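## Task

Carry the tote from the staging bench onto the work bench, where benchl and benchr are mounted. It must end upright and lie entirely on the bench top, with nothing hanging past an edge. The stand is bolted to the floor next to benchr, and its post is locked by a spring pin with a pull knob. Pull the pin, lift the post 4 holes (10.2 cm) above its starting height and push the pin back in to lock it there. The post must never fall and must not be lowered quickly, even while held. Take the wooden block out of the tote and set it on the plate at the top of the post. Any number of robots may help. At the end every robot must have let go and backed away, and none may have toppled or be left leaning.

## Robot and tools

TEAM. There are three robots. r1 is a mobile Hello Robot Stretch 3. benchl (the left arm, seen from in front) and benchr (the right) are i2rt Big YAM six-joint arms bolted to the work bench, each with a two-finger gripper and a wrist camera. Every robot reports its state in its own frames. No state line says when two robots touch. A forceful press between robots ends the run in failure, and a hard hit may too. Once r1's base touches another robot, even a few more millimetres of driving is a hard press. Objects touching robots do not count. The robots do not wait for each other. When two robots carry one load, any base motion tugs on both hands and can tip the driving robot.

execute_actions. Argument "actions" is a list holding one action, or an empty list to just read state and images. An action is an object keyed by robot name ("r1", "benchl", "benchr"). All its motions start at once and may finish at different times, and none runs past 15 s. Optional "cameras" picks images: "benchl_cam_wrist", "benchr_cam_wrist", "r1_head_camera", "r1_nav_camera", "r1_wrist_camera", or "all". Leaving it out, null or ["all"] gives all cameras, and [] gives none. The "pictures" line lists the images in order. Any unknown key or out-of-range number rejects the whole call and nothing moves. A robot, base or joint you leave out may still be pushing toward its earlier target, and the status lines will not show this. If a result reports a stop, the later execute_actions, wait and finished_scene calls in that same reply are skipped. The simulation keeps running while you compose a reply, and the robots hold their last command during that time.

r1 commands. "base" takes exactly one key. {"translate_m": d} drives straight by d metres, an offset from the base's last reported position. Forward is positive, range -1 to 1. {"rotate_rad": d} turns in place by d radians, counter-clockwise (left) positive, range -3.2 to 3.2. The base cannot move sideways. "joints" holds absolute targets by name:
- lift_m: 0 to 1.1, the arm's height on the mast.
- arm_m: 0 to 0.52, the extension. The arm reaches out to the robot's RIGHT, so drive the base to move the gripper forward.
- wrist_yaw_rad: -1.345 to 4.42. 0 points along the arm, positive swings toward the front, 3.0 folds over the base.
- wrist_pitch_rad: -1.57 to 0.451. 0 is level, negative tips the fingertips down.
- wrist_roll_rad: -2.911 to 2.911.
- gripper_m: -0.089 to 0.179, larger is wider. The fingertip gap is below this value (about 0.007 less near closed, 0.025 less wide open) and is zero under 0.007.
- head_pan_rad: -3.953 to 1.73. 0 looks ahead, -1.57 looks along the arm.
- head_tilt_rad: -1.53 to 0.419, negative looks down.
Optional "contact_limits": {"arm_m": effort %, 1 to 100} halts the arm motion once its effort reaches that level. It also caps the holding force until the next action. Values too low stop it at once, and values above the maximum are cut.

r1 geometry and frames. The base is 0.33 m long and 0.34 m wide. It pivots 0.05 m behind its front edge. Stowed, a turn sweeps a 0.28 m radius circle, and an unfolded level gripper reaches beyond it. Base frame: origin on the floor between the drive wheels, x forward, y left, z up. hand_pose is in the base frame, at the point where the closed fingertips meet. Odometry is the base frame at scene start and counts wheel turns only, so slip shows as travel. The fast base speed (0.30 m/s, 1.9 rad/s) needs lift_m below 0.30, arm_m below 0.03 and wrist_yaw_rad above 2.54. Otherwise it is 0.10 m/s and 0.63 rad/s. Fold or unfold the wrist only with lift_m between 0.32 and 0.95, wrist_pitch_rad -0.4 and roll near 0. Once folded, the lift may go down to 0.25. With yaw below -0.4, keep pitch at -0.5 or lower.

r1 readings. lidar_m gives 12 distances in 30-degree sectors. The first points ahead, then they go counter-clockwise (4th left, 7th behind, 10th right). It scans 0.17 m above the floor, so it sees table legs, not tops, and can miss thin ones. wrist_depth_mm (45-1000) and head_depth_mm (280-4000) are 7x7 median depth grids, where "-" means no reading. base_tilt is in degrees. motor_effort is percent, with the peak in brackets, and readings are noisy and biased. The lift and arm stop and go slack on firm contact (contact_stop), and a slack lift can sink under load. Base, wrist and head have no contact stop. A wrist pushed hard goes limp for 10 s (torque_fault). To grip, command below the object's width. To release, command at least 0.02 above the touch value. The readings do not confirm a grasp.

r1 balance. Pushing on something immovable with the gripper higher than about 0.45 m can tip r1. Driving while holding or pushing a fixed thing, or snagging furniture, can also tip it. If base_tilt shows a lean, back out in small steps, free the gripper, and lower lift_m to about 0.2.

benchl and benchr. "joints" holds absolute targets in radians: joint1_rad -2.879 to 2.879 (base turn, CCW positive), joint2_rad 0 to 3.141 (shoulder), joint3_rad 0 to 3.019 (elbow), joint4_rad -1.692 to 1.57 (hand pitch, positive up), joint5_rad -1.57 to 1.57 (sideways, positive to arm's right), joint6_rad -2.094 to 2.094 (roll). gripper_m 0 to 0.093 is the fingertip gap in metres. Reach is about 1.0 m. Joints move at different speeds, so paths can swing wide. The fixed frame sits at the foot: x forward, y left, z up along joint 1. hand is the midpoint of the fingertips there. These arms never stop on contact and can push hard. "joint command not followed" means a collision check withheld the targets, which may be retried later. That check ignores r1 and some hand parts. After time_out a joint keeps pushing. Send it its reported position to relax it.

wait: {"seconds": 0 to 10}, returns state and images. zoom_image: {"camera", "region": [x0,y0,x1,y1]} in pixels, at most 504x504, of the latest full image. finished_scene: {"scene": 1 or 2} ends that scene permanently. The goal must already hold and stay true. The next scene's task comes in its result. Avoid drops, slams, letting the post fall and hard pushes.

Each tool is called after ">>>" by a JSON object that holds its "fn" and its "kwargs", one argument or row to a line.

## Session

>>> {"fn": "execute_actions", "kwargs": {
  "actions": []
}}

Scene clock: 0.00 s.
r1.base_odometry: x=+0.000 y=+0.000 heading=+0.000 (m, m, rad; r1's odometry frame)
r1.turned_by_wheels: +0.000 (rad since the last result)
r1.turned_by_imu: +0.000 (rad since the last result)
r1.base_tilt: forward=-0.1 right=+1.4 (deg)
r1.lidar_m: 2.83 2.47 2.32 1.49 1.28 1.27 1.46 1.59 1.58 1.99 2.48 2.47
r1.head_depth_mm: 1812 2464 2522 2509 2526 2509 2098 / 1816 2657 2741 2745 2755 2718 2092 / 1818 2753 3017 2977 3018 2924 2090 / 1816 2782 3337 3300 3331 3096 2083 / 1819 2755 3530 3527 3578 3123 2069 / 1822 2801 3194 3222 3223 3130 2069 / 1830 2786 2920 2922 2934 2838 2089
r1.base_status: not commanded
r1.joint_positions: lift_m=+0.354 arm_m=+0.001 wrist_yaw_rad=+2.878 wrist_pitch_rad=-0.443 wrist_roll_rad=-0.018 gripper_m=+0.037 head_pan_rad=-0.009 head_tilt_rad=-0.022
r1.joint_status: not commanded
r1.motor_effort: left_wheel=+0 right_wheel=+0 lift_m=+27 arm_m=+0 wrist_yaw_rad=+0 wrist_pitch_rad=+4 wrist_roll_rad=+0 gripper_m=+2 head_pan_rad=+0 head_tilt_rad=+1 (%)
r1.hand_pose: x=+0.0363 y=+0.0675 z=+0.3611 quat_wxyz=(+0.244, +0.698, +0.066, +0.670) (m; r1's base frame)
r1.wrist_depth_mm: - - - - - - - / - - - - - - - / 953 994 - - - - - / 779 - 815 804 869 882 910 / 645 - 677 683 695 708 722 / 549 540 537 581 593 596 615 / 482 504 - 503 510 519 514
benchl.joint_positions: joint1_rad=-1.588 joint2_rad=+0.811 joint3_rad=+0.716 joint4_rad=-1.506 joint5_rad=-0.017 joint6_rad=+0.008 gripper_m=+0.094
benchl.joint_status: not commanded
benchl.hand: x=-0.0008 y=-0.1831 z=+0.1700 quat_wxyz=(+0.005, -0.716, -0.698, -0.017) (m; benchl's fixed frame)
benchr.joint_positions: joint1_rad=+1.577 joint2_rad=+0.799 joint3_rad=+0.686 joint4_rad=-1.496 joint5_rad=-0.007 joint6_rad=+0.007 gripper_m=+0.095
benchr.joint_status: not commanded
benchr.hand: x=-0.0020 y=+0.1763 z=+0.1605 quat_wxyz=(+0.016, +0.707, -0.707, +0.011) (m; benchr's fixed frame)
pictures: benchl_cam_wrist, benchr_cam_wrist, r1_head_camera (sideways: a quarter turn clockwise sets it upright), r1_nav_camera (sideways: a quarter turn counterclockwise sets it upright), r1_wrist_camera
Images, in order (width x height): benchl_cam_wrist 504x504, benchr_cam_wrist 504x504, r1_head_camera 896x504, r1_nav_camera 672x504, r1_wrist_camera 644x364.

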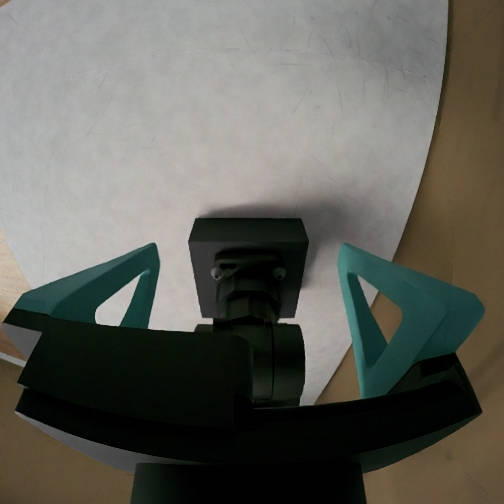

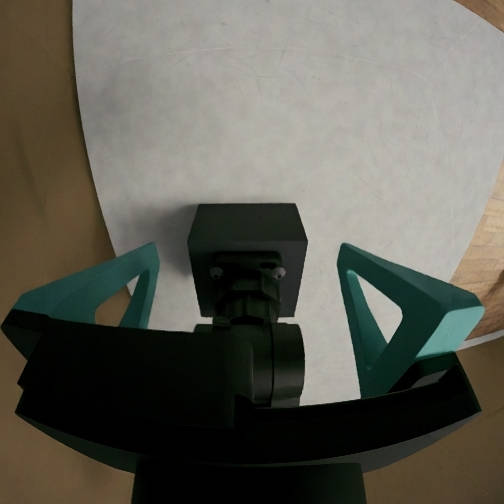

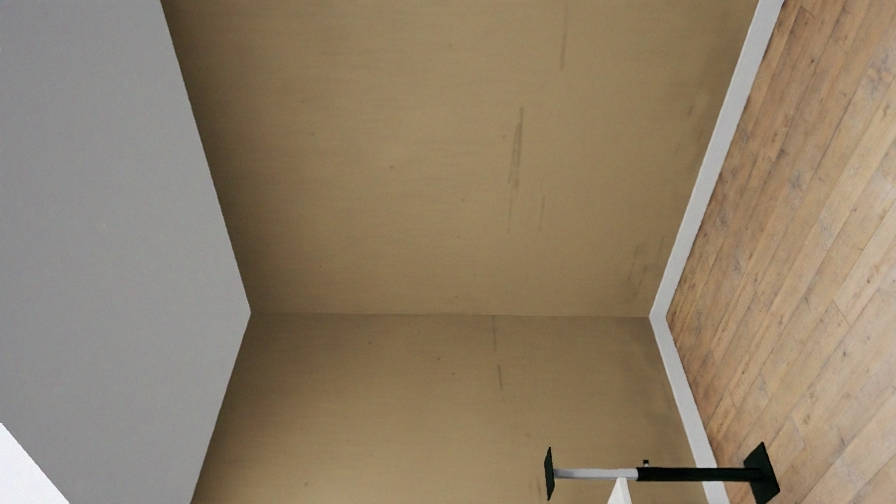

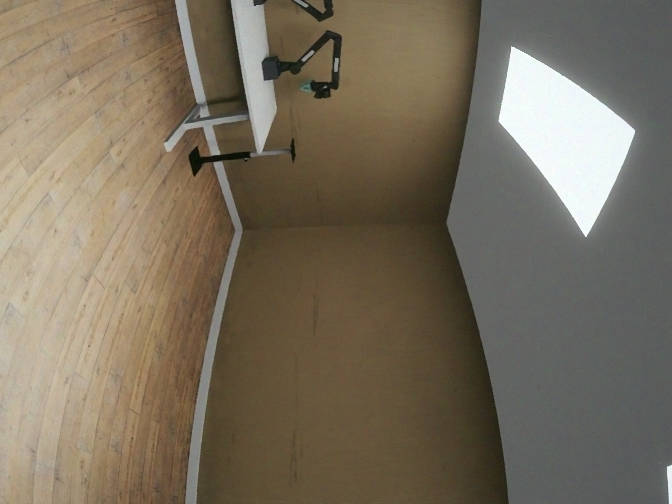

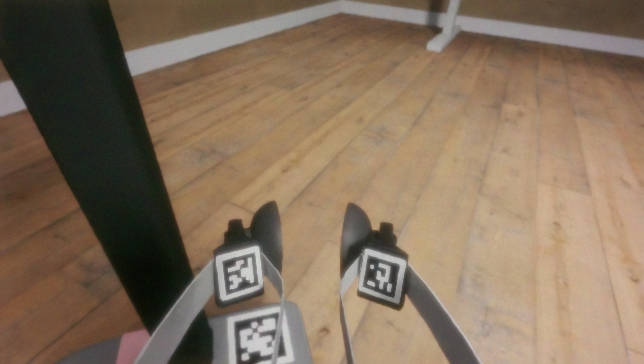

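>>> {"fn": "execute_actions", "kwargs": {
  "actions": [
    {"r1":{"joints":{"head_pan_rad":0.75,"head_tilt_rad":-0.4}},"benchr":{"joints":{"joint4_rad":-0.7}}}
  ],
  "cameras": ["benchr_cam_wrist","r1_head_camera","r1_nav_camera"]
}}

>>> {"fn": "execute_actions", "kwargs": {
  "actions": [
    {"r1":{"joints":{"head_pan_rad":-2.2}}}
  ],
  "cameras": ["r1_head_camera","r1_nav_camera"]
}}

Scene clock: 2.50 s.
r1.base_odometry: x=+0.000 y=+0.000 heading=+0.000 (m, m, rad; r1's odometry frame)
r1.turned_by_wheels: +0.000 (rad since the last result)
r1.turned_by_imu: +0.000 (rad since the last result)
r1.base_tilt: forward=-0.1 right=+1.3 (deg)
r1.lidar_m: 2.83 2.47 2.32 1.50 1.28 1.28 1.46 1.59 1.59 1.99 2.48 2.47
r1.head_depth_mm: 2376 2589 2743 2950 2332 1737 1381 / 2355 2508 2677 2889 2340 1741 1377 / 2331 2497 2492 2889 2299 1717 1370 / 2304 2481 2606 2880 2305 1713 1369 / 2305 2432 2433 2861 2292 1705 1363 / 2298 2442 2573 2820 2271 1707 1355 / 2280 2426 2655 2788 2267 1703 1355
r1.base_status: not commanded
r1.joint_positions: lift_m=+0.354 arm_m=+0.001 wrist_yaw_rad=+2.878 wrist_pitch_rad=-0.443 wrist_roll_rad=-0.018 gripper_m=+0.037 head_pan_rad=+0.743 head_tilt_rad=-0.395
r1.joint_status: all done
r1.motor_effort: left_wheel=+0(0) right_wheel=+0(0) lift_m=+27(27) arm_m=+0(1) wrist_yaw_rad=+0(0) wrist_pitch_rad=+5(4) wrist_roll_rad=+0(0) gripper_m=+1(1) head_pan_rad=+4(50) head_tilt_rad=-2(17) (%)
r1.hand_pose: x=+0.0363 y=+0.0675 z=+0.3611 quat_wxyz=(+0.244, +0.698, +0.066, +0.670) (m; r1's base frame)
r1.wrist_depth_mm: - - - - - - - / - - - - - - - / 993 - - - - - - / 757 - 815 813 851 861 890 / 651 - 688 682 695 707 726 / 544 543 546 580 585 603 608 / 485 510 - 513 501 519 518
benchl.joint_positions: joint1_rad=-1.588 joint2_rad=+0.811 joint3_rad=+0.716 joint4_rad=-1.506 joint5_rad=-0.017 joint6_rad=+0.008 gripper_m=+0.094
benchl.joint_status: not commanded
benchl.hand: x=-0.0008 y=-0.1831 z=+0.1700 quat_wxyz=(+0.005, -0.716, -0.698, -0.017) (m; benchl's fixed frame)
benchr.joint_positions: joint1_rad=+1.577 joint2_rad=+0.799 joint3_rad=+0.686 joint4_rad=-0.713 joint5_rad=-0.007 joint6_rad=+0.007 gripper_m=+0.095
benchr.joint_status: all done
benchr.hand: x=-0.0031 y=+0.3524 z=+0.2253 quat_wxyz=(-0.253, +0.660, -0.658, -0.261) (m; benchr's fixed frame)
pictures: benchr_cam_wrist, r1_head_camera (sideways: a quarter turn clockwise sets it upright), r1_nav_camera (sideways: a quarter turn counterclockwise sets it upright)
camera_calibration (this result's frames):
benchr_cam_wrist: T_world_to_cam=[[0.999947, 0.00731926, -0.00719193, 0.00242625], [0.00636908, -0.99223, -0.124255, 0.383438], [-0.0080455, 0.124203, -0.992224, 0.301805], [0, 0, 0, 1]] pos_world=[-0.00244009, 0.342955, 0.34712]
r1_head_camera: T_world_to_cam=[[-0.266987, -0.275389, -0.923514, 1.22139], [-0.65047, 0.758573, -0.0381537, 0.0580856], [0.71106, 0.590532, -0.381661, 0.44498], [0, 0, 0, 1]] pos_world=[0.04747, 0.0295194, 1.30002]
r1_nav_camera: T_world_to_cam=[[0.329795, 0.239946, 0.91305, -1.14168], [0.64806, -0.760824, -0.0341387, 0.0895805], [0.686479, 0.60297, -0.406415, 0.481626], [0, 0, 0, 1]] pos_world=[-0.0121589, 0.0516906, 1.24121]
Images, in order (width x height): benchr_cam_wrist 504x504, r1_head_camera 896x504, r1_nav_camera 672x504.

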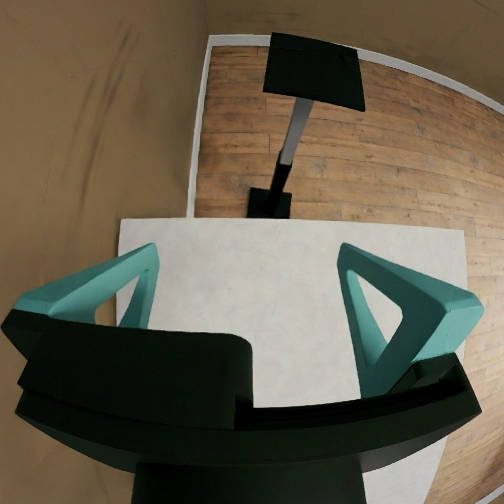

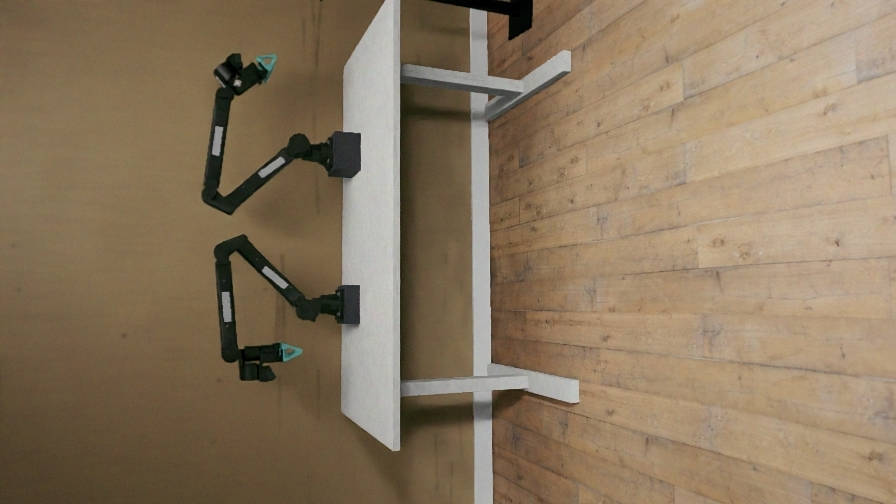

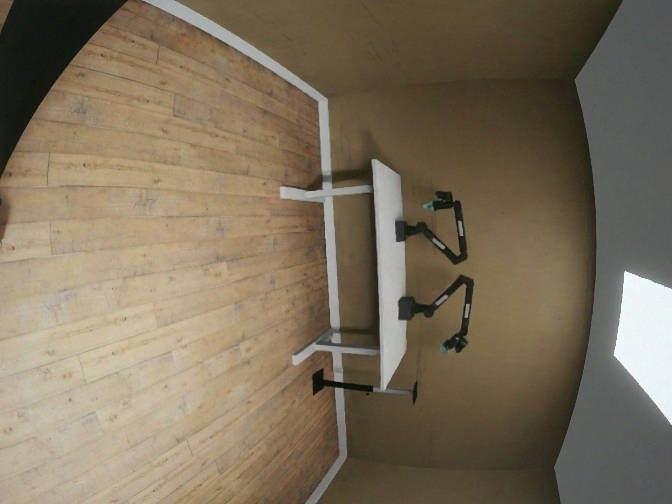

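Scene clock: 4.47 s.
r1.base_odometry: x=+0.000 y=+0.000 heading=+0.000 (m, m, rad; r1's odometry frame)
r1.turned_by_wheels: +0.000 (rad since the last result)
r1.turned_by_imu: +0.000 (rad since the last result)
r1.base_tilt: forward=+0.0 right=+1.3 (deg)
r1.lidar_m: 2.83 2.46 2.31 1.50 1.28 1.28 1.47 1.59 1.59 1.99 2.48 2.48
r1.head_depth_mm: 1661 1773 1912 2065 2186 1725 1373 / 1680 1791 1938 2046 2191 1714 1367 / 1704 1825 1975 1687 2206 1709 1370 / 1726 1850 1974 1669 2272 1711 1370 / 1747 1867 2018 1543 2283 1710 1363 / 1775 1913 2050 1462 2288 1701 1365 / 1788 1918 2081 1665 2275 1687 1354
r1.base_status: not commanded
r1.joint_positions: lift_m=+0.354 arm_m=+0.001 wrist_yaw_rad=+2.878 wrist_pitch_rad=-0.443 wrist_roll_rad=-0.018 gripper_m=+0.037 head_pan_rad=-2.193 head_tilt_rad=-0.395
r1.joint_status: all done
r1.motor_effort: left_wheel=+0(0) right_wheel=+0(0) lift_m=+27(27) arm_m=-1(1) wrist_yaw_rad=+0(0) wrist_pitch_rad=+4(4) wrist_roll_rad=+0(0) gripper_m=+0(0) head_pan_rad=-4(51) head_tilt_rad=-1(2) (%)
r1.hand_pose: x=+0.0363 y=+0.0675 z=+0.3611 quat_wxyz=(+0.244, +0.698, +0.066, +0.670) (m; r1's base frame)
r1.wrist_depth_mm: - - - - - - - / - - - - - - - / 969 - - - - - - / 785 - 818 841 848 894 895 / 642 - 694 677 697 706 723 / 553 527 538 572 608 602 606 / 476 500 - 509 500 517 515
benchl.joint_positions: joint1_rad=-1.588 joint2_rad=+0.811 joint3_rad=+0.716 joint4_rad=-1.506 joint5_rad=-0.017 joint6_rad=+0.008 gripper_m=+0.094
benchl.joint_status: not commanded
benchl.hand: x=-0.0008 y=-0.1831 z=+0.1700 quat_wxyz=(+0.005, -0.716, -0.698, -0.017) (m; benchl's fixed frame)
benchr.joint_positions: joint1_rad=+1.577 joint2_rad=+0.799 joint3_rad=+0.686 joint4_rad=-0.713 joint5_rad=-0.007 joint6_rad=+0.007 gripper_m=+0.095
benchr.joint_status: not commanded
benchr.hand: x=-0.0031 y=+0.3524 z=+0.2253 quat_wxyz=(-0.253, +0.660, -0.658, -0.261) (m; benchr's fixed frame)
pictures: r1_head_camera (sideways: a quarter turn clockwise sets it upright), r1_nav_camera (sideways: a quarter turn counterclockwise sets it upright)
camera_calibration (this result's frames):
r1_head_camera: T_world_to_cam=[[0.205249, 0.324544, -0.923333, 1.21827], [0.791924, -0.609425, -0.0381698, 0.0493078], [-0.57509, -0.723376, -0.382098, 0.453393], [0, 0, 0, 1]] pos_world=[-0.0283546, -0.0373585, 1.29999]
r1_nav_camera: T_world_to_cam=[[-0.273977, -0.302697, 0.912859, -1.13775], [-0.790006, 0.612149, -0.0341211, 0.0983298], [-0.548477, -0.730512, -0.406847, 0.489721], [0, 0, 0, 1]] pos_world=[0.0345653, -0.046838, 1.2412]
Images, in order (width x height): r1_head_camera 896x504, r1_nav_camera 672x504.

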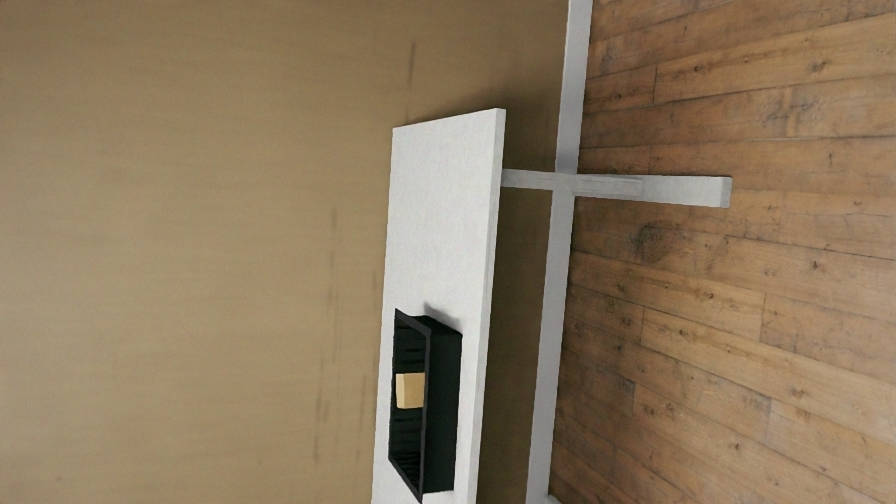

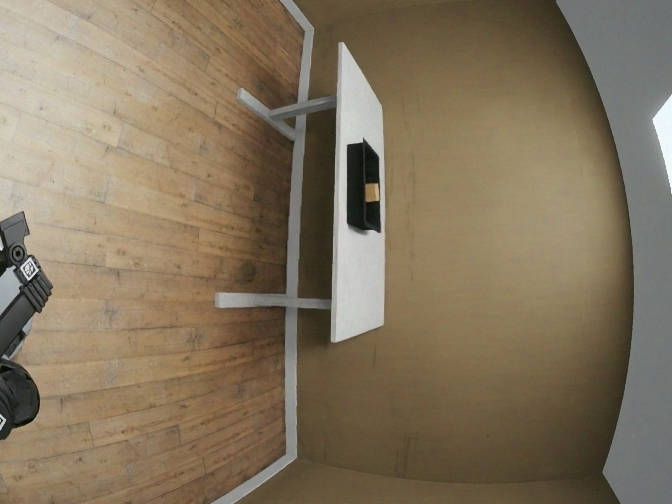

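>>> {"fn": "execute_actions", "kwargs": {
  "actions": [
    {"r1":{"base":{"rotate_rad":-1.817},"joints":{"lift_m":0.27}}}
  ],
  "cameras": []
}}

>>> {"fn": "execute_actions", "kwargs": {
  "actions": [
    {"r1":{"base":{"translate_m":0.87}}}
  ],
  "cameras": []
}}

>>> {"fn": "execute_actions", "kwargs": {
  "actions": [
    {"r1":{"base":{"rotate_rad":1.117},"joints":{"lift_m":0.9,"head_pan_rad":-1.57,"head_tilt_rad":-0.8}}}
  ],
  "cameras": []
}}

>>> {"fn": "execute_actions", "kwargs": {
  "actions": [
    {"r1":{"joints":{"wrist_yaw_rad":0,"lift_m":0.94,"gripper_m":0.1}}}
  ]
}}

Scene clock: 9.93 s.
r1.base_odometry: x=+0.000 y=+0.000 heading=-1.817 (m, m, rad; r1's odometry frame)
r1.turned_by_wheels: -1.817 (rad since the last result)
r1.turned_by_imu: -1.815 (rad since the last result)
r1.base_tilt: forward=-0.1 right=+1.3 (deg)
r1.lidar_m: 1.99 2.57 2.47 2.56 2.47 2.31 1.83 1.33 1.27 1.32 1.79 1.59
r1.head_depth_mm: 1114 1202 1310 1417 1550 1659 1371 / 1100 1187 1285 1399 1526 1648 1375 / 1090 1172 1265 1370 1503 1610 1367 / 1074 1151 1245 1350 1476 1602 1370 / 1061 1133 1223 1329 1447 1563 1355 / 1047 1121 1210 1312 1423 1551 1356 / 1039 1101 1186 1288 1405 1531 1346
r1.base_status: done
r1.joint_positions: lift_m=+0.271 arm_m=+0.001 wrist_yaw_rad=+2.878 wrist_pitch_rad=-0.444 wrist_roll_rad=-0.018 gripper_m=+0.037 head_pan_rad=-2.193 head_tilt_rad=-0.396
r1.joint_status: all done
r1.motor_effort: left_wheel=+4(13) right_wheel=-4(10) lift_m=+15(28) arm_m=+0(0) wrist_yaw_rad=+0(0) wrist_pitch_rad=+5(4) wrist_roll_rad=+0(0) gripper_m=+0(0) head_pan_rad=-4(4) head_tilt_rad=-1(1) (%)
r1.hand_pose: x=+0.0363 y=+0.0674 z=+0.2774 quat_wxyz=(+0.245, +0.698, +0.066, +0.670) (m; r1's base frame)
r1.wrist_depth_mm: - - - - - - - / - - - - - - - / 779 837 848 876 916 919 953 / 635 - 674 676 695 722 741 / 536 - 565 565 579 583 597 / 471 - - 474 494 493 495 / - - - 423 418 422 432
benchl.joint_positions: joint1_rad=-1.588 joint2_rad=+0.811 joint3_rad=+0.716 joint4_rad=-1.506 joint5_rad=-0.017 joint6_rad=+0.008 gripper_m=+0.094
benchl.joint_status: not commanded
benchl.hand: x=-0.0008 y=-0.1831 z=+0.1700 quat_wxyz=(+0.005, -0.716, -0.698, -0.017) (m; benchl's fixed frame)
benchr.joint_positions: joint1_rad=+1.577 joint2_rad=+0.799 joint3_rad=+0.686 joint4_rad=-0.713 joint5_rad=-0.007 joint6_rad=+0.007 gripper_m=+0.095
benchr.joint_status: not commanded
benchr.hand: x=-0.0031 y=+0.3524 z=+0.2253 quat_wxyz=(-0.253, +0.660, -0.658, -0.261) (m; benchr's fixed frame)
pictures: none
No camera images: the call's "cameras" was empty. Leave "cameras" out to get every camera's image.

Scene clock: 14.73 s.
r1.base_odometry: x=-0.212 y=-0.844 heading=-1.817 (m, m, rad; r1's odometry frame)
r1.turned_by_wheels: +0.000 (rad since the last result)
r1.turned_by_imu: +0.000 (rad since the last result)
r1.base_tilt: forward=+0.0 right=+1.3 (deg)
r1.lidar_m: 1.13 1.77 2.05 2.11 2.87 3.13 2.45 1.78 1.70 1.77 0.93 1.26
r1.head_depth_mm: 1507 1620 1744 1921 2062 1716 1377 / 1491 1591 1712 1872 2027 1723 1373 / 1458 1580 1698 1851 2027 1724 1367 / 1446 1556 1679 1818 1973 1707 1368 / 1429 1541 1641 1783 1947 1699 1357 / 1419 1509 1624 1763 1915 1703 1356 / 1394 1497 1614 1746 1880 1694 1349
r1.base_status: done
r1.joint_positions: lift_m=+0.271 arm_m=+0.001 wrist_yaw_rad=+2.878 wrist_pitch_rad=-0.444 wrist_roll_rad=-0.018 gripper_m=+0.037 head_pan_rad=-2.193 head_tilt_rad=-0.396
r1.joint_status: not commanded
r1.motor_effort: left_wheel=+4(12) right_wheel=-4(7) lift_m=+15(15) arm_m=+0(1) wrist_yaw_rad=+0(1) wrist_pitch_rad=+5(5) wrist_roll_rad=+0(0) gripper_m=+1(1) head_pan_rad=-4(4) head_tilt_rad=-1(1) (%)
r1.hand_pose: x=+0.0363 y=+0.0674 z=+0.2774 quat_wxyz=(+0.245, +0.698, +0.066, +0.670) (m; r1's base frame)
r1.wrist_depth_mm: - - - - - - - / - - - - - - - / 769 837 843 857 906 919 958 / 635 - 681 679 709 698 742 / 534 - 562 560 563 583 597 / 464 - - 472 496 496 503 / - - - 426 417 424 435
benchl.joint_positions: joint1_rad=-1.588 joint2_rad=+0.811 joint3_rad=+0.716 joint4_rad=-1.506 joint5_rad=-0.017 joint6_rad=+0.008 gripper_m=+0.094
benchl.joint_status: not commanded
benchl.hand: x=-0.0008 y=-0.1831 z=+0.1700 quat_wxyz=(+0.005, -0.716, -0.698, -0.017) (m; benchl's fixed frame)
benchr.joint_positions: joint1_rad=+1.577 joint2_rad=+0.799 joint3_rad=+0.686 joint4_rad=-0.713 joint5_rad=-0.007 joint6_rad=+0.007 gripper_m=+0.095
benchr.joint_status: not commanded
benchr.hand: x=-0.0031 y=+0.3524 z=+0.2253 quat_wxyz=(-0.253, +0.660, -0.658, -0.261) (m; benchr's fixed frame)
pictures: none
No camera images: the call's "cameras" was empty. Leave "cameras" out to get every camera's image.

Scene clock: 21.30 s.
r1.base_odometry: x=-0.212 y=-0.844 heading=-0.700 (m, m, rad; r1's odometry frame)
r1.turned_by_wheels: +1.117 (rad since the last result)
r1.turned_by_imu: +1.118 (rad since the last result)
r1.base_tilt: forward=-0.1 right=+1.3 (deg)
r1.lidar_m: 2.05 2.17 3.10 3.08 2.26 1.74 1.70 1.69 0.93 1.26 1.13 1.92
r1.head_depth_mm: 1042 1194 1035 818 - - 1128 / 1054 1208 1033 810 - - 1124 / 1059 1205 941 761 1520 - 1126 / 1067 1196 910 757 1552 - - / 1070 1201 903 750 1537 - 1135 / 1081 1216 920 749 1465 1241 1114 / 1080 1218 920 749 1462 1275 1110
r1.base_status: done
r1.joint_positions: lift_m=+0.899 arm_m=+0.001 wrist_yaw_rad=+2.878 wrist_pitch_rad=-0.445 wrist_roll_rad=-0.018 gripper_m=+0.037 head_pan_rad=-1.577 head_tilt_rad=-0.791
r1.joint_status: all done
r1.motor_effort: left_wheel=-4(9) right_wheel=+4(9) lift_m=+35(33) arm_m=-1(0) wrist_yaw_rad=+0(0) wrist_pitch_rad=+5(5) wrist_roll_rad=+0(0) gripper_m=+0(0) head_pan_rad=+4(46) head_tilt_rad=-3(20) (%)
r1.hand_pose: x=+0.0363 y=+0.0673 z=+0.9062 quat_wxyz=(+0.245, +0.698, +0.066, +0.670) (m; r1's base frame)
r1.wrist_depth_mm: - - - - - - - / - - - - - - - / - - - - - - - / - - - - - - - / - - - - - - - / - - - - - - - / - - - - - - -
benchl.joint_positions: joint1_rad=-1.588 joint2_rad=+0.811 joint3_rad=+0.716 joint4_rad=-1.506 joint5_rad=-0.017 joint6_rad=+0.008 gripper_m=+0.094
benchl.joint_status: not commanded
benchl.hand: x=-0.0008 y=-0.1831 z=+0.1700 quat_wxyz=(+0.005, -0.716, -0.698, -0.017) (m; benchl's fixed frame)
benchr.joint_positions: joint1_rad=+1.577 joint2_rad=+0.799 joint3_rad=+0.686 joint4_rad=-0.713 joint5_rad=-0.007 joint6_rad=+0.007 gripper_m=+0.095
benchr.joint_status: not commanded
benchr.hand: x=-0.0031 y=+0.3524 z=+0.2253 quat_wxyz=(-0.253, +0.660, -0.658, -0.261) (m; benchr's fixed frame)
pictures: none
No camera images: the call's "cameras" was empty. Leave "cameras" out to get every camera's image.

Scene clock: 23.77 s.
r1.base_odometry: x=-0.212 y=-0.844 heading=-0.700 (m, m, rad; r1's odometry frame)
r1.turned_by_wheels: +0.000 (rad since the last result)
r1.turned_by_imu: +0.000 (rad since the last result)
r1.base_tilt: forward=-0.1 right=+1.3 (deg)
r1.lidar_m: 2.05 2.16 3.11 3.08 2.28 1.74 1.70 1.68 0.93 1.26 1.13 1.92
r1.head_depth_mm: 1045 1196 1032 879 - - 1090 / 1051 1204 1026 860 - - 1084 / 1062 1199 938 819 - - 1102 / 1061 1203 904 849 - - 1100 / 1074 1202 899 751 1466 1286 1114 / 1076 1206 920 750 1461 1278 1118 / 1081 1214 927 747 1462 1270 1111
r1.base_status: not commanded
r1.joint_positions: lift_m=+0.939 arm_m=+0.001 wrist_yaw_rad=+0.003 wrist_pitch_rad=-0.445 wrist_roll_rad=-0.018 gripper_m=+0.100 head_pan_rad=-1.577 head_tilt_rad=-0.791
r1.joint_status: all done
r1.motor_effort: left_wheel=-4(4) right_wheel=+4(4) lift_m=+35(36) arm_m=-1(1) wrist_yaw_rad=-3(2) wrist_pitch_rad=+5(5) wrist_roll_rad=+0(0) gripper_m=+1(80) head_pan_rad=+4(4) head_tilt_rad=-3(3) (%)
r1.hand_pose: x=-0.0208 y=-0.3670 z=+0.9462 quat_wxyz=(+0.696, +0.159, -0.683, -0.154) (m; r1's base frame)
r1.wrist_depth_mm: - 983 989 961 945 937 914 / 955 997 - - 1000 - 987 / 713 628 635 630 776 815 - / 553 438 463 473 588 617 644 / 457 460 463 452 496 510 522 / - 425 432 422 422 432 429 / - - - - - - -
benchl.joint_positions: joint1_rad=-1.588 joint2_rad=+0.811 joint3_rad=+0.716 joint4_rad=-1.506 joint5_rad=-0.017 joint6_rad=+0.008 gripper_m=+0.094
benchl.joint_status: not commanded
benchl.hand: x=-0.0008 y=-0.1831 z=+0.1700 quat_wxyz=(+0.005, -0.716, -0.698, -0.017) (m; benchl's fixed frame)
benchr.joint_positions: joint1_rad=+1.577 joint2_rad=+0.799 joint3_rad=+0.686 joint4_rad=-0.713 joint5_rad=-0.007 joint6_rad=+0.007 gripper_m=+0.095
benchr.joint_status: not commanded
benchr.hand: x=-0.0031 y=+0.3524 z=+0.2253 quat_wxyz=(-0.253, +0.660, -0.658, -0.261) (m; benchr's fixed frame)
pictures: benchl_cam_wrist, benchr_cam_wrist, r1_head_camera (sideways: a quarter turn clockwise sets it upright), r1_nav_camera (sideways: a quarter turn counterclockwise sets it upright), r1_wrist_camera
camera_calibration (this result's frames):
benchr_cam_wrist: T_world_to_cam=[[0.999947, 0.00731926, -0.00719193, 0.00242625], [0.00636908, -0.99223, -0.124255, 0.383438], [-0.0080455, 0.124203, -0.992224, 0.301805], [0, 0, 0, 1]] pos_world=[-0.00244009, 0.342955, 0.34712]
r1_head_camera: T_world_to_cam=[[-0.0179267, 0.709506, -0.704471, 0.934273], [0.998576, -0.0227062, -0.0482793, 0.0611862], [-0.0502503, -0.704333, -0.708089, 0.874312], [0, 0, 0, 1]] pos_world=[-0.000416196, -0.0456762, 1.28021]
r1_nav_camera: T_world_to_cam=[[-0.0507597, -0.72562, 0.686221, -0.843635], [-0.998414, 0.0536218, -0.0171521, 0.077496], [-0.0243505, -0.686003, -0.727191, 0.903281], [0, 0, 0, 1]] pos_world=[0.0565457, 0.00333918, 1.23711]
r1_wrist_camera: T_world_to_cam=[[-0.998018, -0.0140138, 0.0613417, -0.0869239], [-0.057514, 0.598583, -0.798993, 1.0049], [-0.0255212, -0.800938, -0.598203, 0.437469], [0, 0, 0, 1]] pos_world=[-0.0177914, -0.252346, 1.06993]
Images, in order (width x height): benchl_cam_wrist 504x504, benchr_cam_wrist 504x504, r1_head_camera 896x504, r1_nav_camera 672x504, r1_wrist_camera 644x364.

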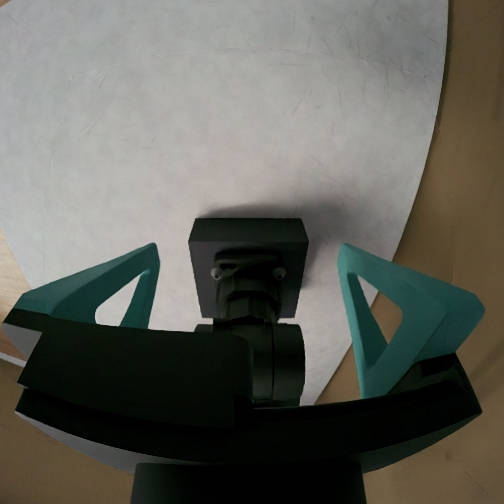

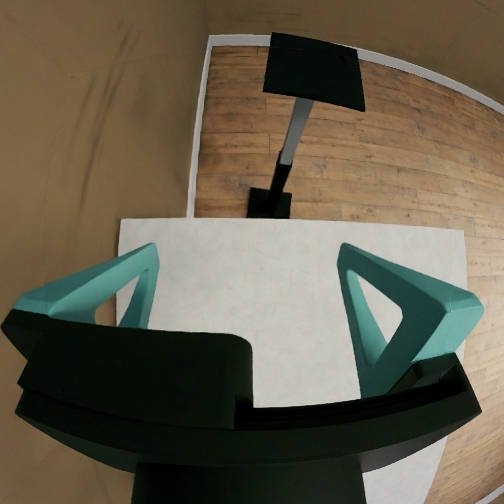

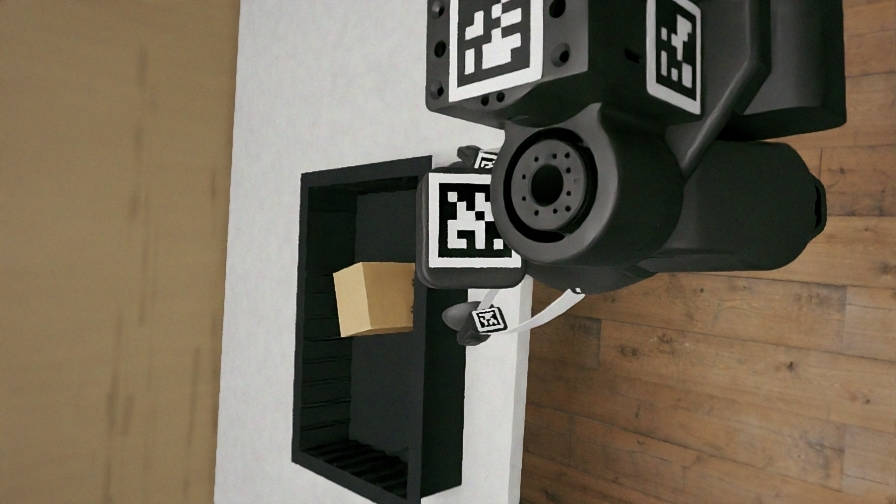

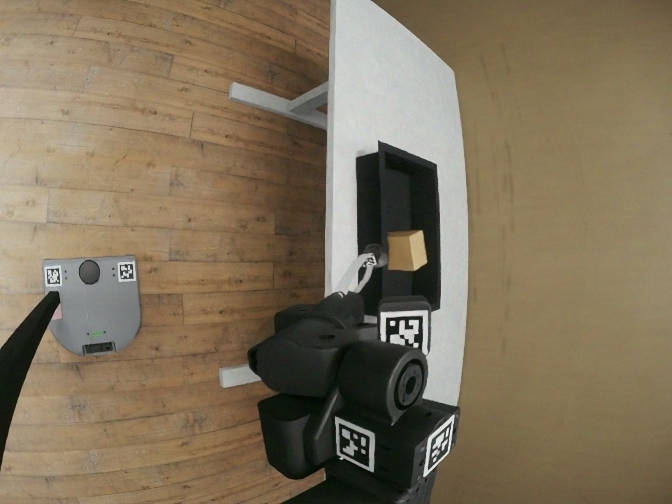

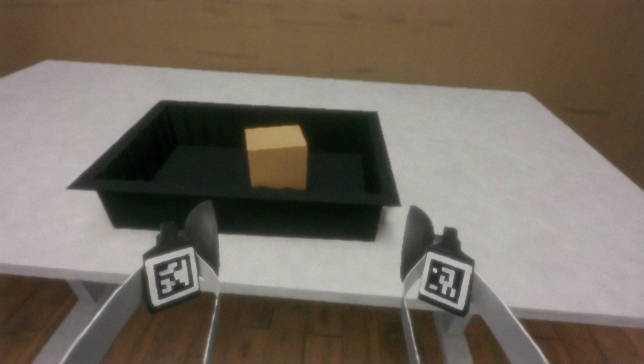

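>>> {"fn": "execute_actions", "kwargs": {
  "actions": [
    {"r1":{"base":{"translate_m":0.11},"joints":{"wrist_pitch_rad":-1.5,"wrist_roll_rad":1.57,"lift_m":1.06,"arm_m":0.4}}}
  ],
  "cameras": ["r1_head_camera","r1_nav_camera","r1_wrist_camera"]
}}

Scene clock: 28.67 s.
r1.base_odometry: x=-0.128 y=-0.915 heading=-0.700 (m, m, rad; r1's odometry frame)
r1.turned_by_wheels: +0.000 (rad since the last result)
r1.turned_by_imu: +0.000 (rad since the last result)
r1.base_tilt: forward=+0.0 right=+1.4 (deg)
r1.lidar_m: 1.94 2.05 2.96 3.04 2.42 1.85 1.81 1.69 0.99 1.27 1.07 1.93
r1.head_depth_mm: 1056 1208 1031 810 1427 1306 1132 / 1078 1212 940 763 1477 1300 1128 / 1105 1215 899 759 1476 1286 1125 / 1054 1230 919 750 1472 1282 1113 / 1078 1214 927 753 1468 1277 1117 / 1080 1217 963 750 1453 1282 1112 / 1091 1219 992 791 1492 1275 1109
r1.base_status: done
r1.joint_positions: lift_m=+1.059 arm_m=+0.400 wrist_yaw_rad=+0.001 wrist_pitch_rad=-1.493 wrist_roll_rad=+1.567 gripper_m=+0.100 head_pan_rad=-1.577 head_tilt_rad=-0.791
r1.joint_status: all done
r1.motor_effort: left_wheel=-3(6) right_wheel=+3(8) lift_m=+35(35) arm_m=+3(4) wrist_yaw_rad=-1(3) wrist_pitch_rad=-2(2) wrist_roll_rad=+2(3) gripper_m=+1(1) head_pan_rad=+4(4) head_tilt_rad=-3(3) (%)
r1.hand_pose: x=-0.0215 y=-0.5402 z=+0.9408 quat_wxyz=(+0.002, +0.002, -0.734, -0.679) (m; r1's base frame)
r1.wrist_depth_mm: 335 358 359 355 - - - / 337 370 368 364 - - - / 341 263 303 372 - - - / 342 389 392 391 - - - / 343 409 402 405 - - - / 349 419 416 424 - - - / 358 347 344 443 - - -
benchl.joint_positions: joint1_rad=-1.588 joint2_rad=+0.811 joint3_rad=+0.716 joint4_rad=-1.506 joint5_rad=-0.017 joint6_rad=+0.008 gripper_m=+0.094
benchl.joint_status: not commanded
benchl.hand: x=-0.0008 y=-0.1831 z=+0.1700 quat_wxyz=(+0.005, -0.716, -0.698, -0.017) (m; benchl's fixed frame)
benchr.joint_positions: joint1_rad=+1.577 joint2_rad=+0.799 joint3_rad=+0.686 joint4_rad=-0.713 joint5_rad=-0.007 joint6_rad=+0.007 gripper_m=+0.095
benchr.joint_status: not commanded
benchr.hand: x=-0.0031 y=+0.3524 z=+0.2253 quat_wxyz=(-0.253, +0.660, -0.658, -0.261) (m; benchr's fixed frame)
pictures: r1_head_camera (sideways: a quarter turn clockwise sets it upright), r1_nav_camera (sideways: a quarter turn counterclockwise sets it upright), r1_wrist_camera
camera_calibration (this result's frames):
r1_head_camera: T_world_to_cam=[[-0.0179267, 0.709506, -0.704471, 0.934272], [0.998576, -0.0227062, -0.0482793, 0.0611862], [-0.0502503, -0.704333, -0.708089, 0.874312], [0, 0, 0, 1]] pos_world=[-0.000416196, -0.0456762, 1.28021]
r1_nav_camera: T_world_to_cam=[[-0.0507597, -0.72562, 0.686221, -0.843635], [-0.998414, 0.0536218, -0.0171521, 0.0774959], [-0.0243505, -0.686003, -0.727191, 0.903281], [0, 0, 0, 1]] pos_world=[0.0565457, 0.00333919, 1.23711]
r1_wrist_camera: T_world_to_cam=[[-0.0468126, 0.997071, -0.0604893, 0.591579], [0.979805, 0.0576183, 0.191476, -0.0975144], [0.194401, -0.0503042, -0.979631, 1.06459], [0, 0, 0, 1]] pos_world=[-0.0837195, -0.530674, 1.09737]
Images, in order (width x height): r1_head_camera 896x504, r1_nav_camera 672x504, r1_wrist_camera 644x364.

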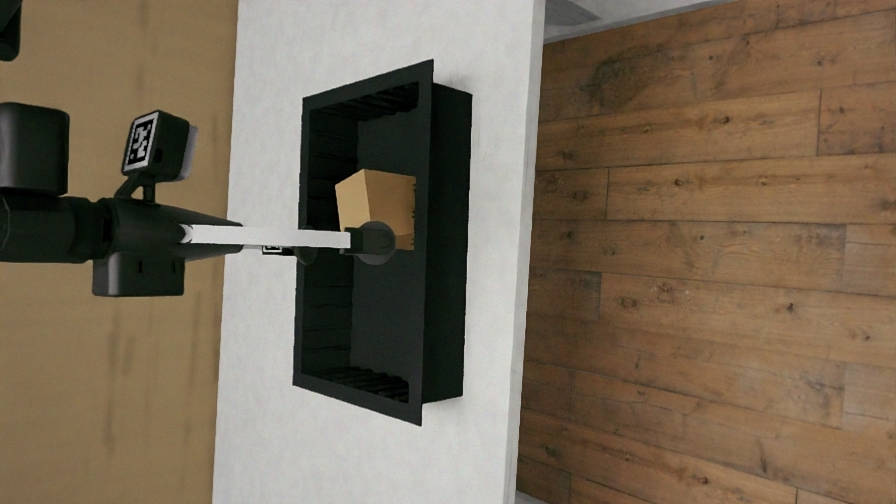

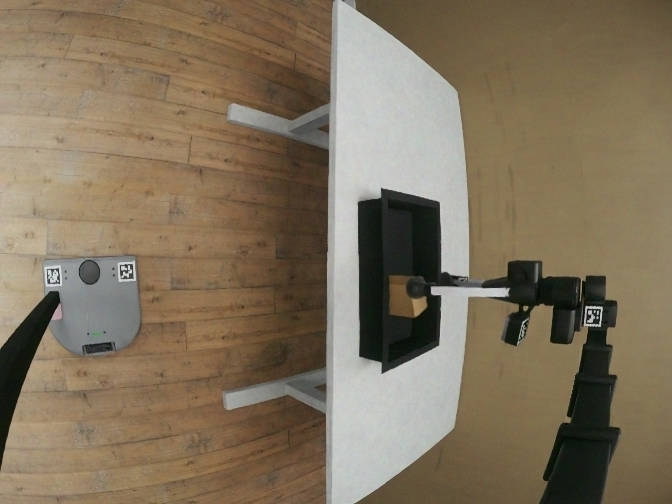

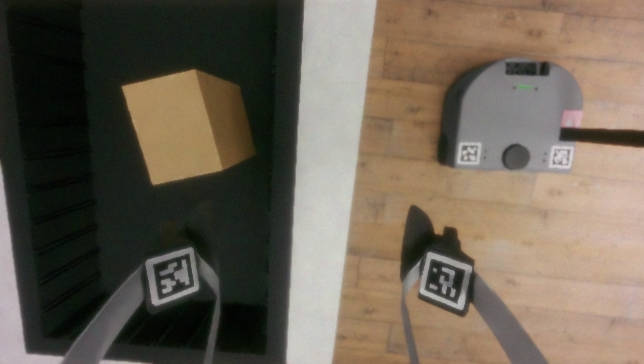

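>>> {"fn": "execute_actions", "kwargs": {
  "actions": [
    {"r1":{"joints":{"lift_m":0.97,"arm_m":0.43}}}
  ],
  "cameras": ["r1_wrist_camera"]
}}

>>> {"fn": "execute_actions", "kwargs": {
  "actions": [
    {"r1":{"joints":{"lift_m":0.9}}}
  ],
  "cameras": ["r1_head_camera","r1_wrist_camera"]
}}

Scene clock: 30.90 s.
r1.base_odometry: x=-0.128 y=-0.915 heading=-0.700 (m, m, rad; r1's odometry frame)
r1.turned_by_wheels: +0.000 (rad since the last result)
r1.turned_by_imu: +0.000 (rad since the last result)
r1.base_tilt: forward=-0.1 right=+1.4 (deg)
r1.lidar_m: 1.94 2.06 2.96 3.05 2.42 1.85 1.81 1.69 1.00 1.27 1.07 1.93
r1.head_depth_mm: 1032 - 995 801 1423 1298 1131 / 1006 1212 939 762 1484 1293 1132 / - 1231 897 760 1481 1292 1125 / 1040 - 901 753 1481 1286 1115 / 1079 1215 928 752 1472 1282 1118 / 1087 1219 964 751 1469 1282 1113 / 1088 1224 997 788 1484 1274 1107
r1.base_status: not commanded
r1.joint_positions: lift_m=+0.971 arm_m=+0.430 wrist_yaw_rad=+0.001 wrist_pitch_rad=-1.494 wrist_roll_rad=+1.567 gripper_m=+0.100 head_pan_rad=-1.577 head_tilt_rad=-0.791
r1.joint_status: all done
r1.motor_effort: left_wheel=-3(3) right_wheel=+4(3) lift_m=+15(35) arm_m=+3(3) wrist_yaw_rad=-1(2) wrist_pitch_rad=-2(2) wrist_roll_rad=+1(1) gripper_m=+2(1) head_pan_rad=+5(4) head_tilt_rad=-3(3) (%)
r1.hand_pose: x=-0.0215 y=-0.5701 z=+0.8519 quat_wxyz=(+0.002, +0.002, -0.734, -0.680) (m; r1's base frame)
r1.wrist_depth_mm: 275 275 271 269 273 957 953 / 282 163 260 277 955 990 952 / 290 169 212 286 993 - - / 301 174 207 296 - - - / 309 310 309 302 - - - / 317 321 319 317 - - - / 310 328 330 321 - - -
benchl.joint_positions: joint1_rad=-1.588 joint2_rad=+0.811 joint3_rad=+0.716 joint4_rad=-1.506 joint5_rad=-0.017 joint6_rad=+0.008 gripper_m=+0.094
benchl.joint_status: not commanded
benchl.hand: x=-0.0008 y=-0.1831 z=+0.1700 quat_wxyz=(+0.005, -0.716, -0.698, -0.017) (m; benchl's fixed frame)
benchr.joint_positions: joint1_rad=+1.577 joint2_rad=+0.799 joint3_rad=+0.686 joint4_rad=-0.713 joint5_rad=-0.007 joint6_rad=+0.007 gripper_m=+0.095
benchr.joint_status: not commanded
benchr.hand: x=-0.0031 y=+0.3524 z=+0.2253 quat_wxyz=(-0.253, +0.660, -0.658, -0.261) (m; benchr's fixed frame)
pictures: r1_wrist_camera
camera_calibration (this result's frames):
r1_wrist_camera: T_world_to_cam=[[-0.046812, 0.9971, -0.0599982, 0.615588], [0.979805, 0.0575234, 0.191504, -0.0788413], [0.1944, -0.0498218, -0.979656, 0.976261], [0, 0, 0, 1]] pos_world=[-0.0837195, -0.560628, 1.00843]
Images, in order (width x height): r1_wrist_camera 644x364.

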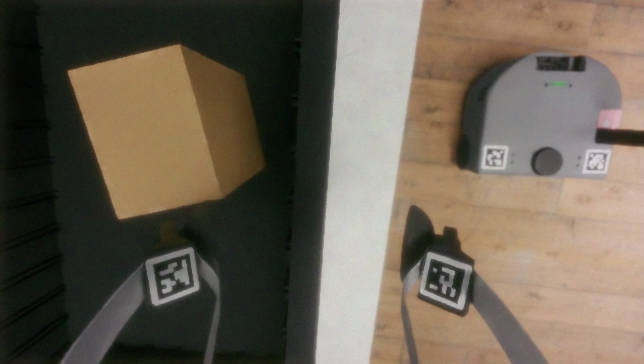

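Scene clock: 32.37 s.
r1.base_odometry: x=-0.128 y=-0.915 heading=-0.700 (m, m, rad; r1's odometry frame)
r1.turned_by_wheels: +0.000 (rad since the last result)
r1.turned_by_imu: +0.000 (rad since the last result)
r1.base_tilt: forward=+0.0 right=+1.3 (deg)
r1.lidar_m: 1.94 2.06 2.97 3.06 2.42 1.85 1.82 1.69 0.99 1.27 1.07 1.92
r1.head_depth_mm: 1053 1203 - - 1458 1300 1129 / 1058 - 918 755 1484 1290 1124 / 1062 - 912 758 1474 1295 1126 / 1078 1209 - 751 1469 1290 1119 / 1080 1205 926 752 1469 1284 1117 / 1080 1224 963 751 1468 1281 1114 / 1091 1225 996 790 1490 1271 1106
r1.base_status: not commanded
r1.joint_positions: lift_m=+0.901 arm_m=+0.430 wrist_yaw_rad=+0.001 wrist_pitch_rad=-1.494 wrist_roll_rad=+1.567 gripper_m=+0.100 head_pan_rad=-1.577 head_tilt_rad=-0.791
r1.joint_status: all done
r1.motor_effort: left_wheel=-3(3) right_wheel=+2(3) lift_m=+14(13) arm_m=+3(3) wrist_yaw_rad=-2(1) wrist_pitch_rad=-2(2) wrist_roll_rad=+1(2) gripper_m=+1(1) head_pan_rad=+4(5) head_tilt_rad=-3(3) (%)
r1.hand_pose: x=-0.0215 y=-0.5701 z=+0.7819 quat_wxyz=(+0.002, +0.002, -0.734, -0.680) (m; r1's base frame)
r1.wrist_depth_mm: 95 135 204 124 204 883 862 / 95 119 210 127 212 894 - / 98 111 210 132 219 - - / 101 105 193 136 227 971 950 / 105 105 230 141 232 - 972 / 245 241 238 238 242 - - / 253 251 249 248 - - -
benchl.joint_positions: joint1_rad=-1.588 joint2_rad=+0.811 joint3_rad=+0.716 joint4_rad=-1.506 joint5_rad=-0.017 joint6_rad=+0.008 gripper_m=+0.094
benchl.joint_status: not commanded
benchl.hand: x=-0.0008 y=-0.1831 z=+0.1700 quat_wxyz=(+0.005, -0.716, -0.698, -0.017) (m; benchl's fixed frame)
benchr.joint_positions: joint1_rad=+1.577 joint2_rad=+0.799 joint3_rad=+0.686 joint4_rad=-0.713 joint5_rad=-0.007 joint6_rad=+0.007 gripper_m=+0.095
benchr.joint_status: not commanded
benchr.hand: x=-0.0031 y=+0.3524 z=+0.2253 quat_wxyz=(-0.253, +0.660, -0.658, -0.261) (m; benchr's fixed frame)
pictures: r1_head_camera (sideways: a quarter turn clockwise sets it upright), r1_wrist_camera
camera_calibration (this result's frames):
r1_head_camera: T_world_to_cam=[[-0.0179267, 0.709506, -0.704471, 0.934273], [0.998576, -0.0227062, -0.0482793, 0.0611862], [-0.0502503, -0.704333, -0.708089, 0.874312], [0, 0, 0, 1]] pos_world=[-0.000416196, -0.0456762, 1.28021]
r1_wrist_camera: T_world_to_cam=[[-0.0468124, 0.997105, -0.0599238, 0.611316], [0.979805, 0.0575095, 0.191508, -0.0654492], [0.1944, -0.0497486, -0.97966, 0.907736], [0, 0, 0, 1]] pos_world=[-0.0837195, -0.560624, 0.938439]
Images, in order (width x height): r1_head_camera 896x504, r1_wrist_camera 644x364.

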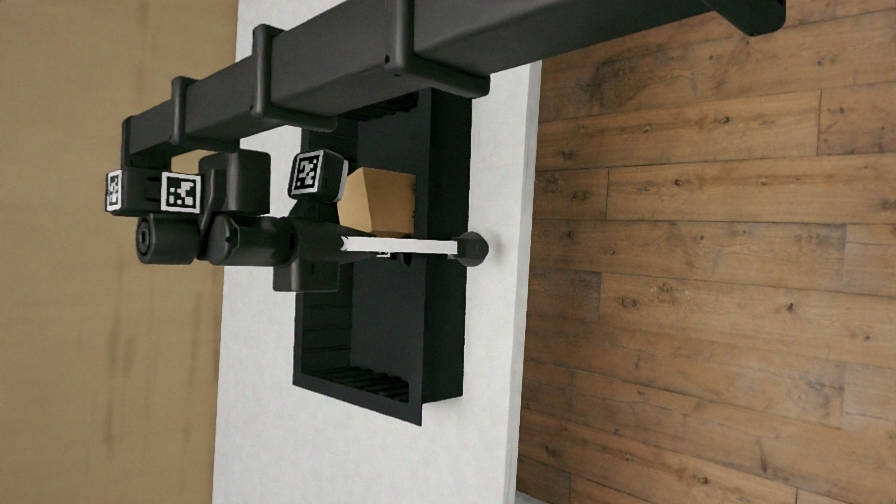

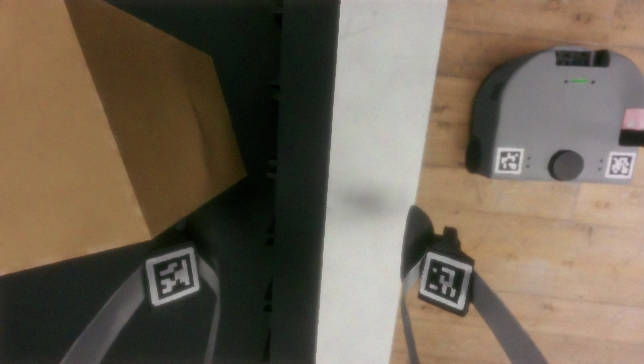

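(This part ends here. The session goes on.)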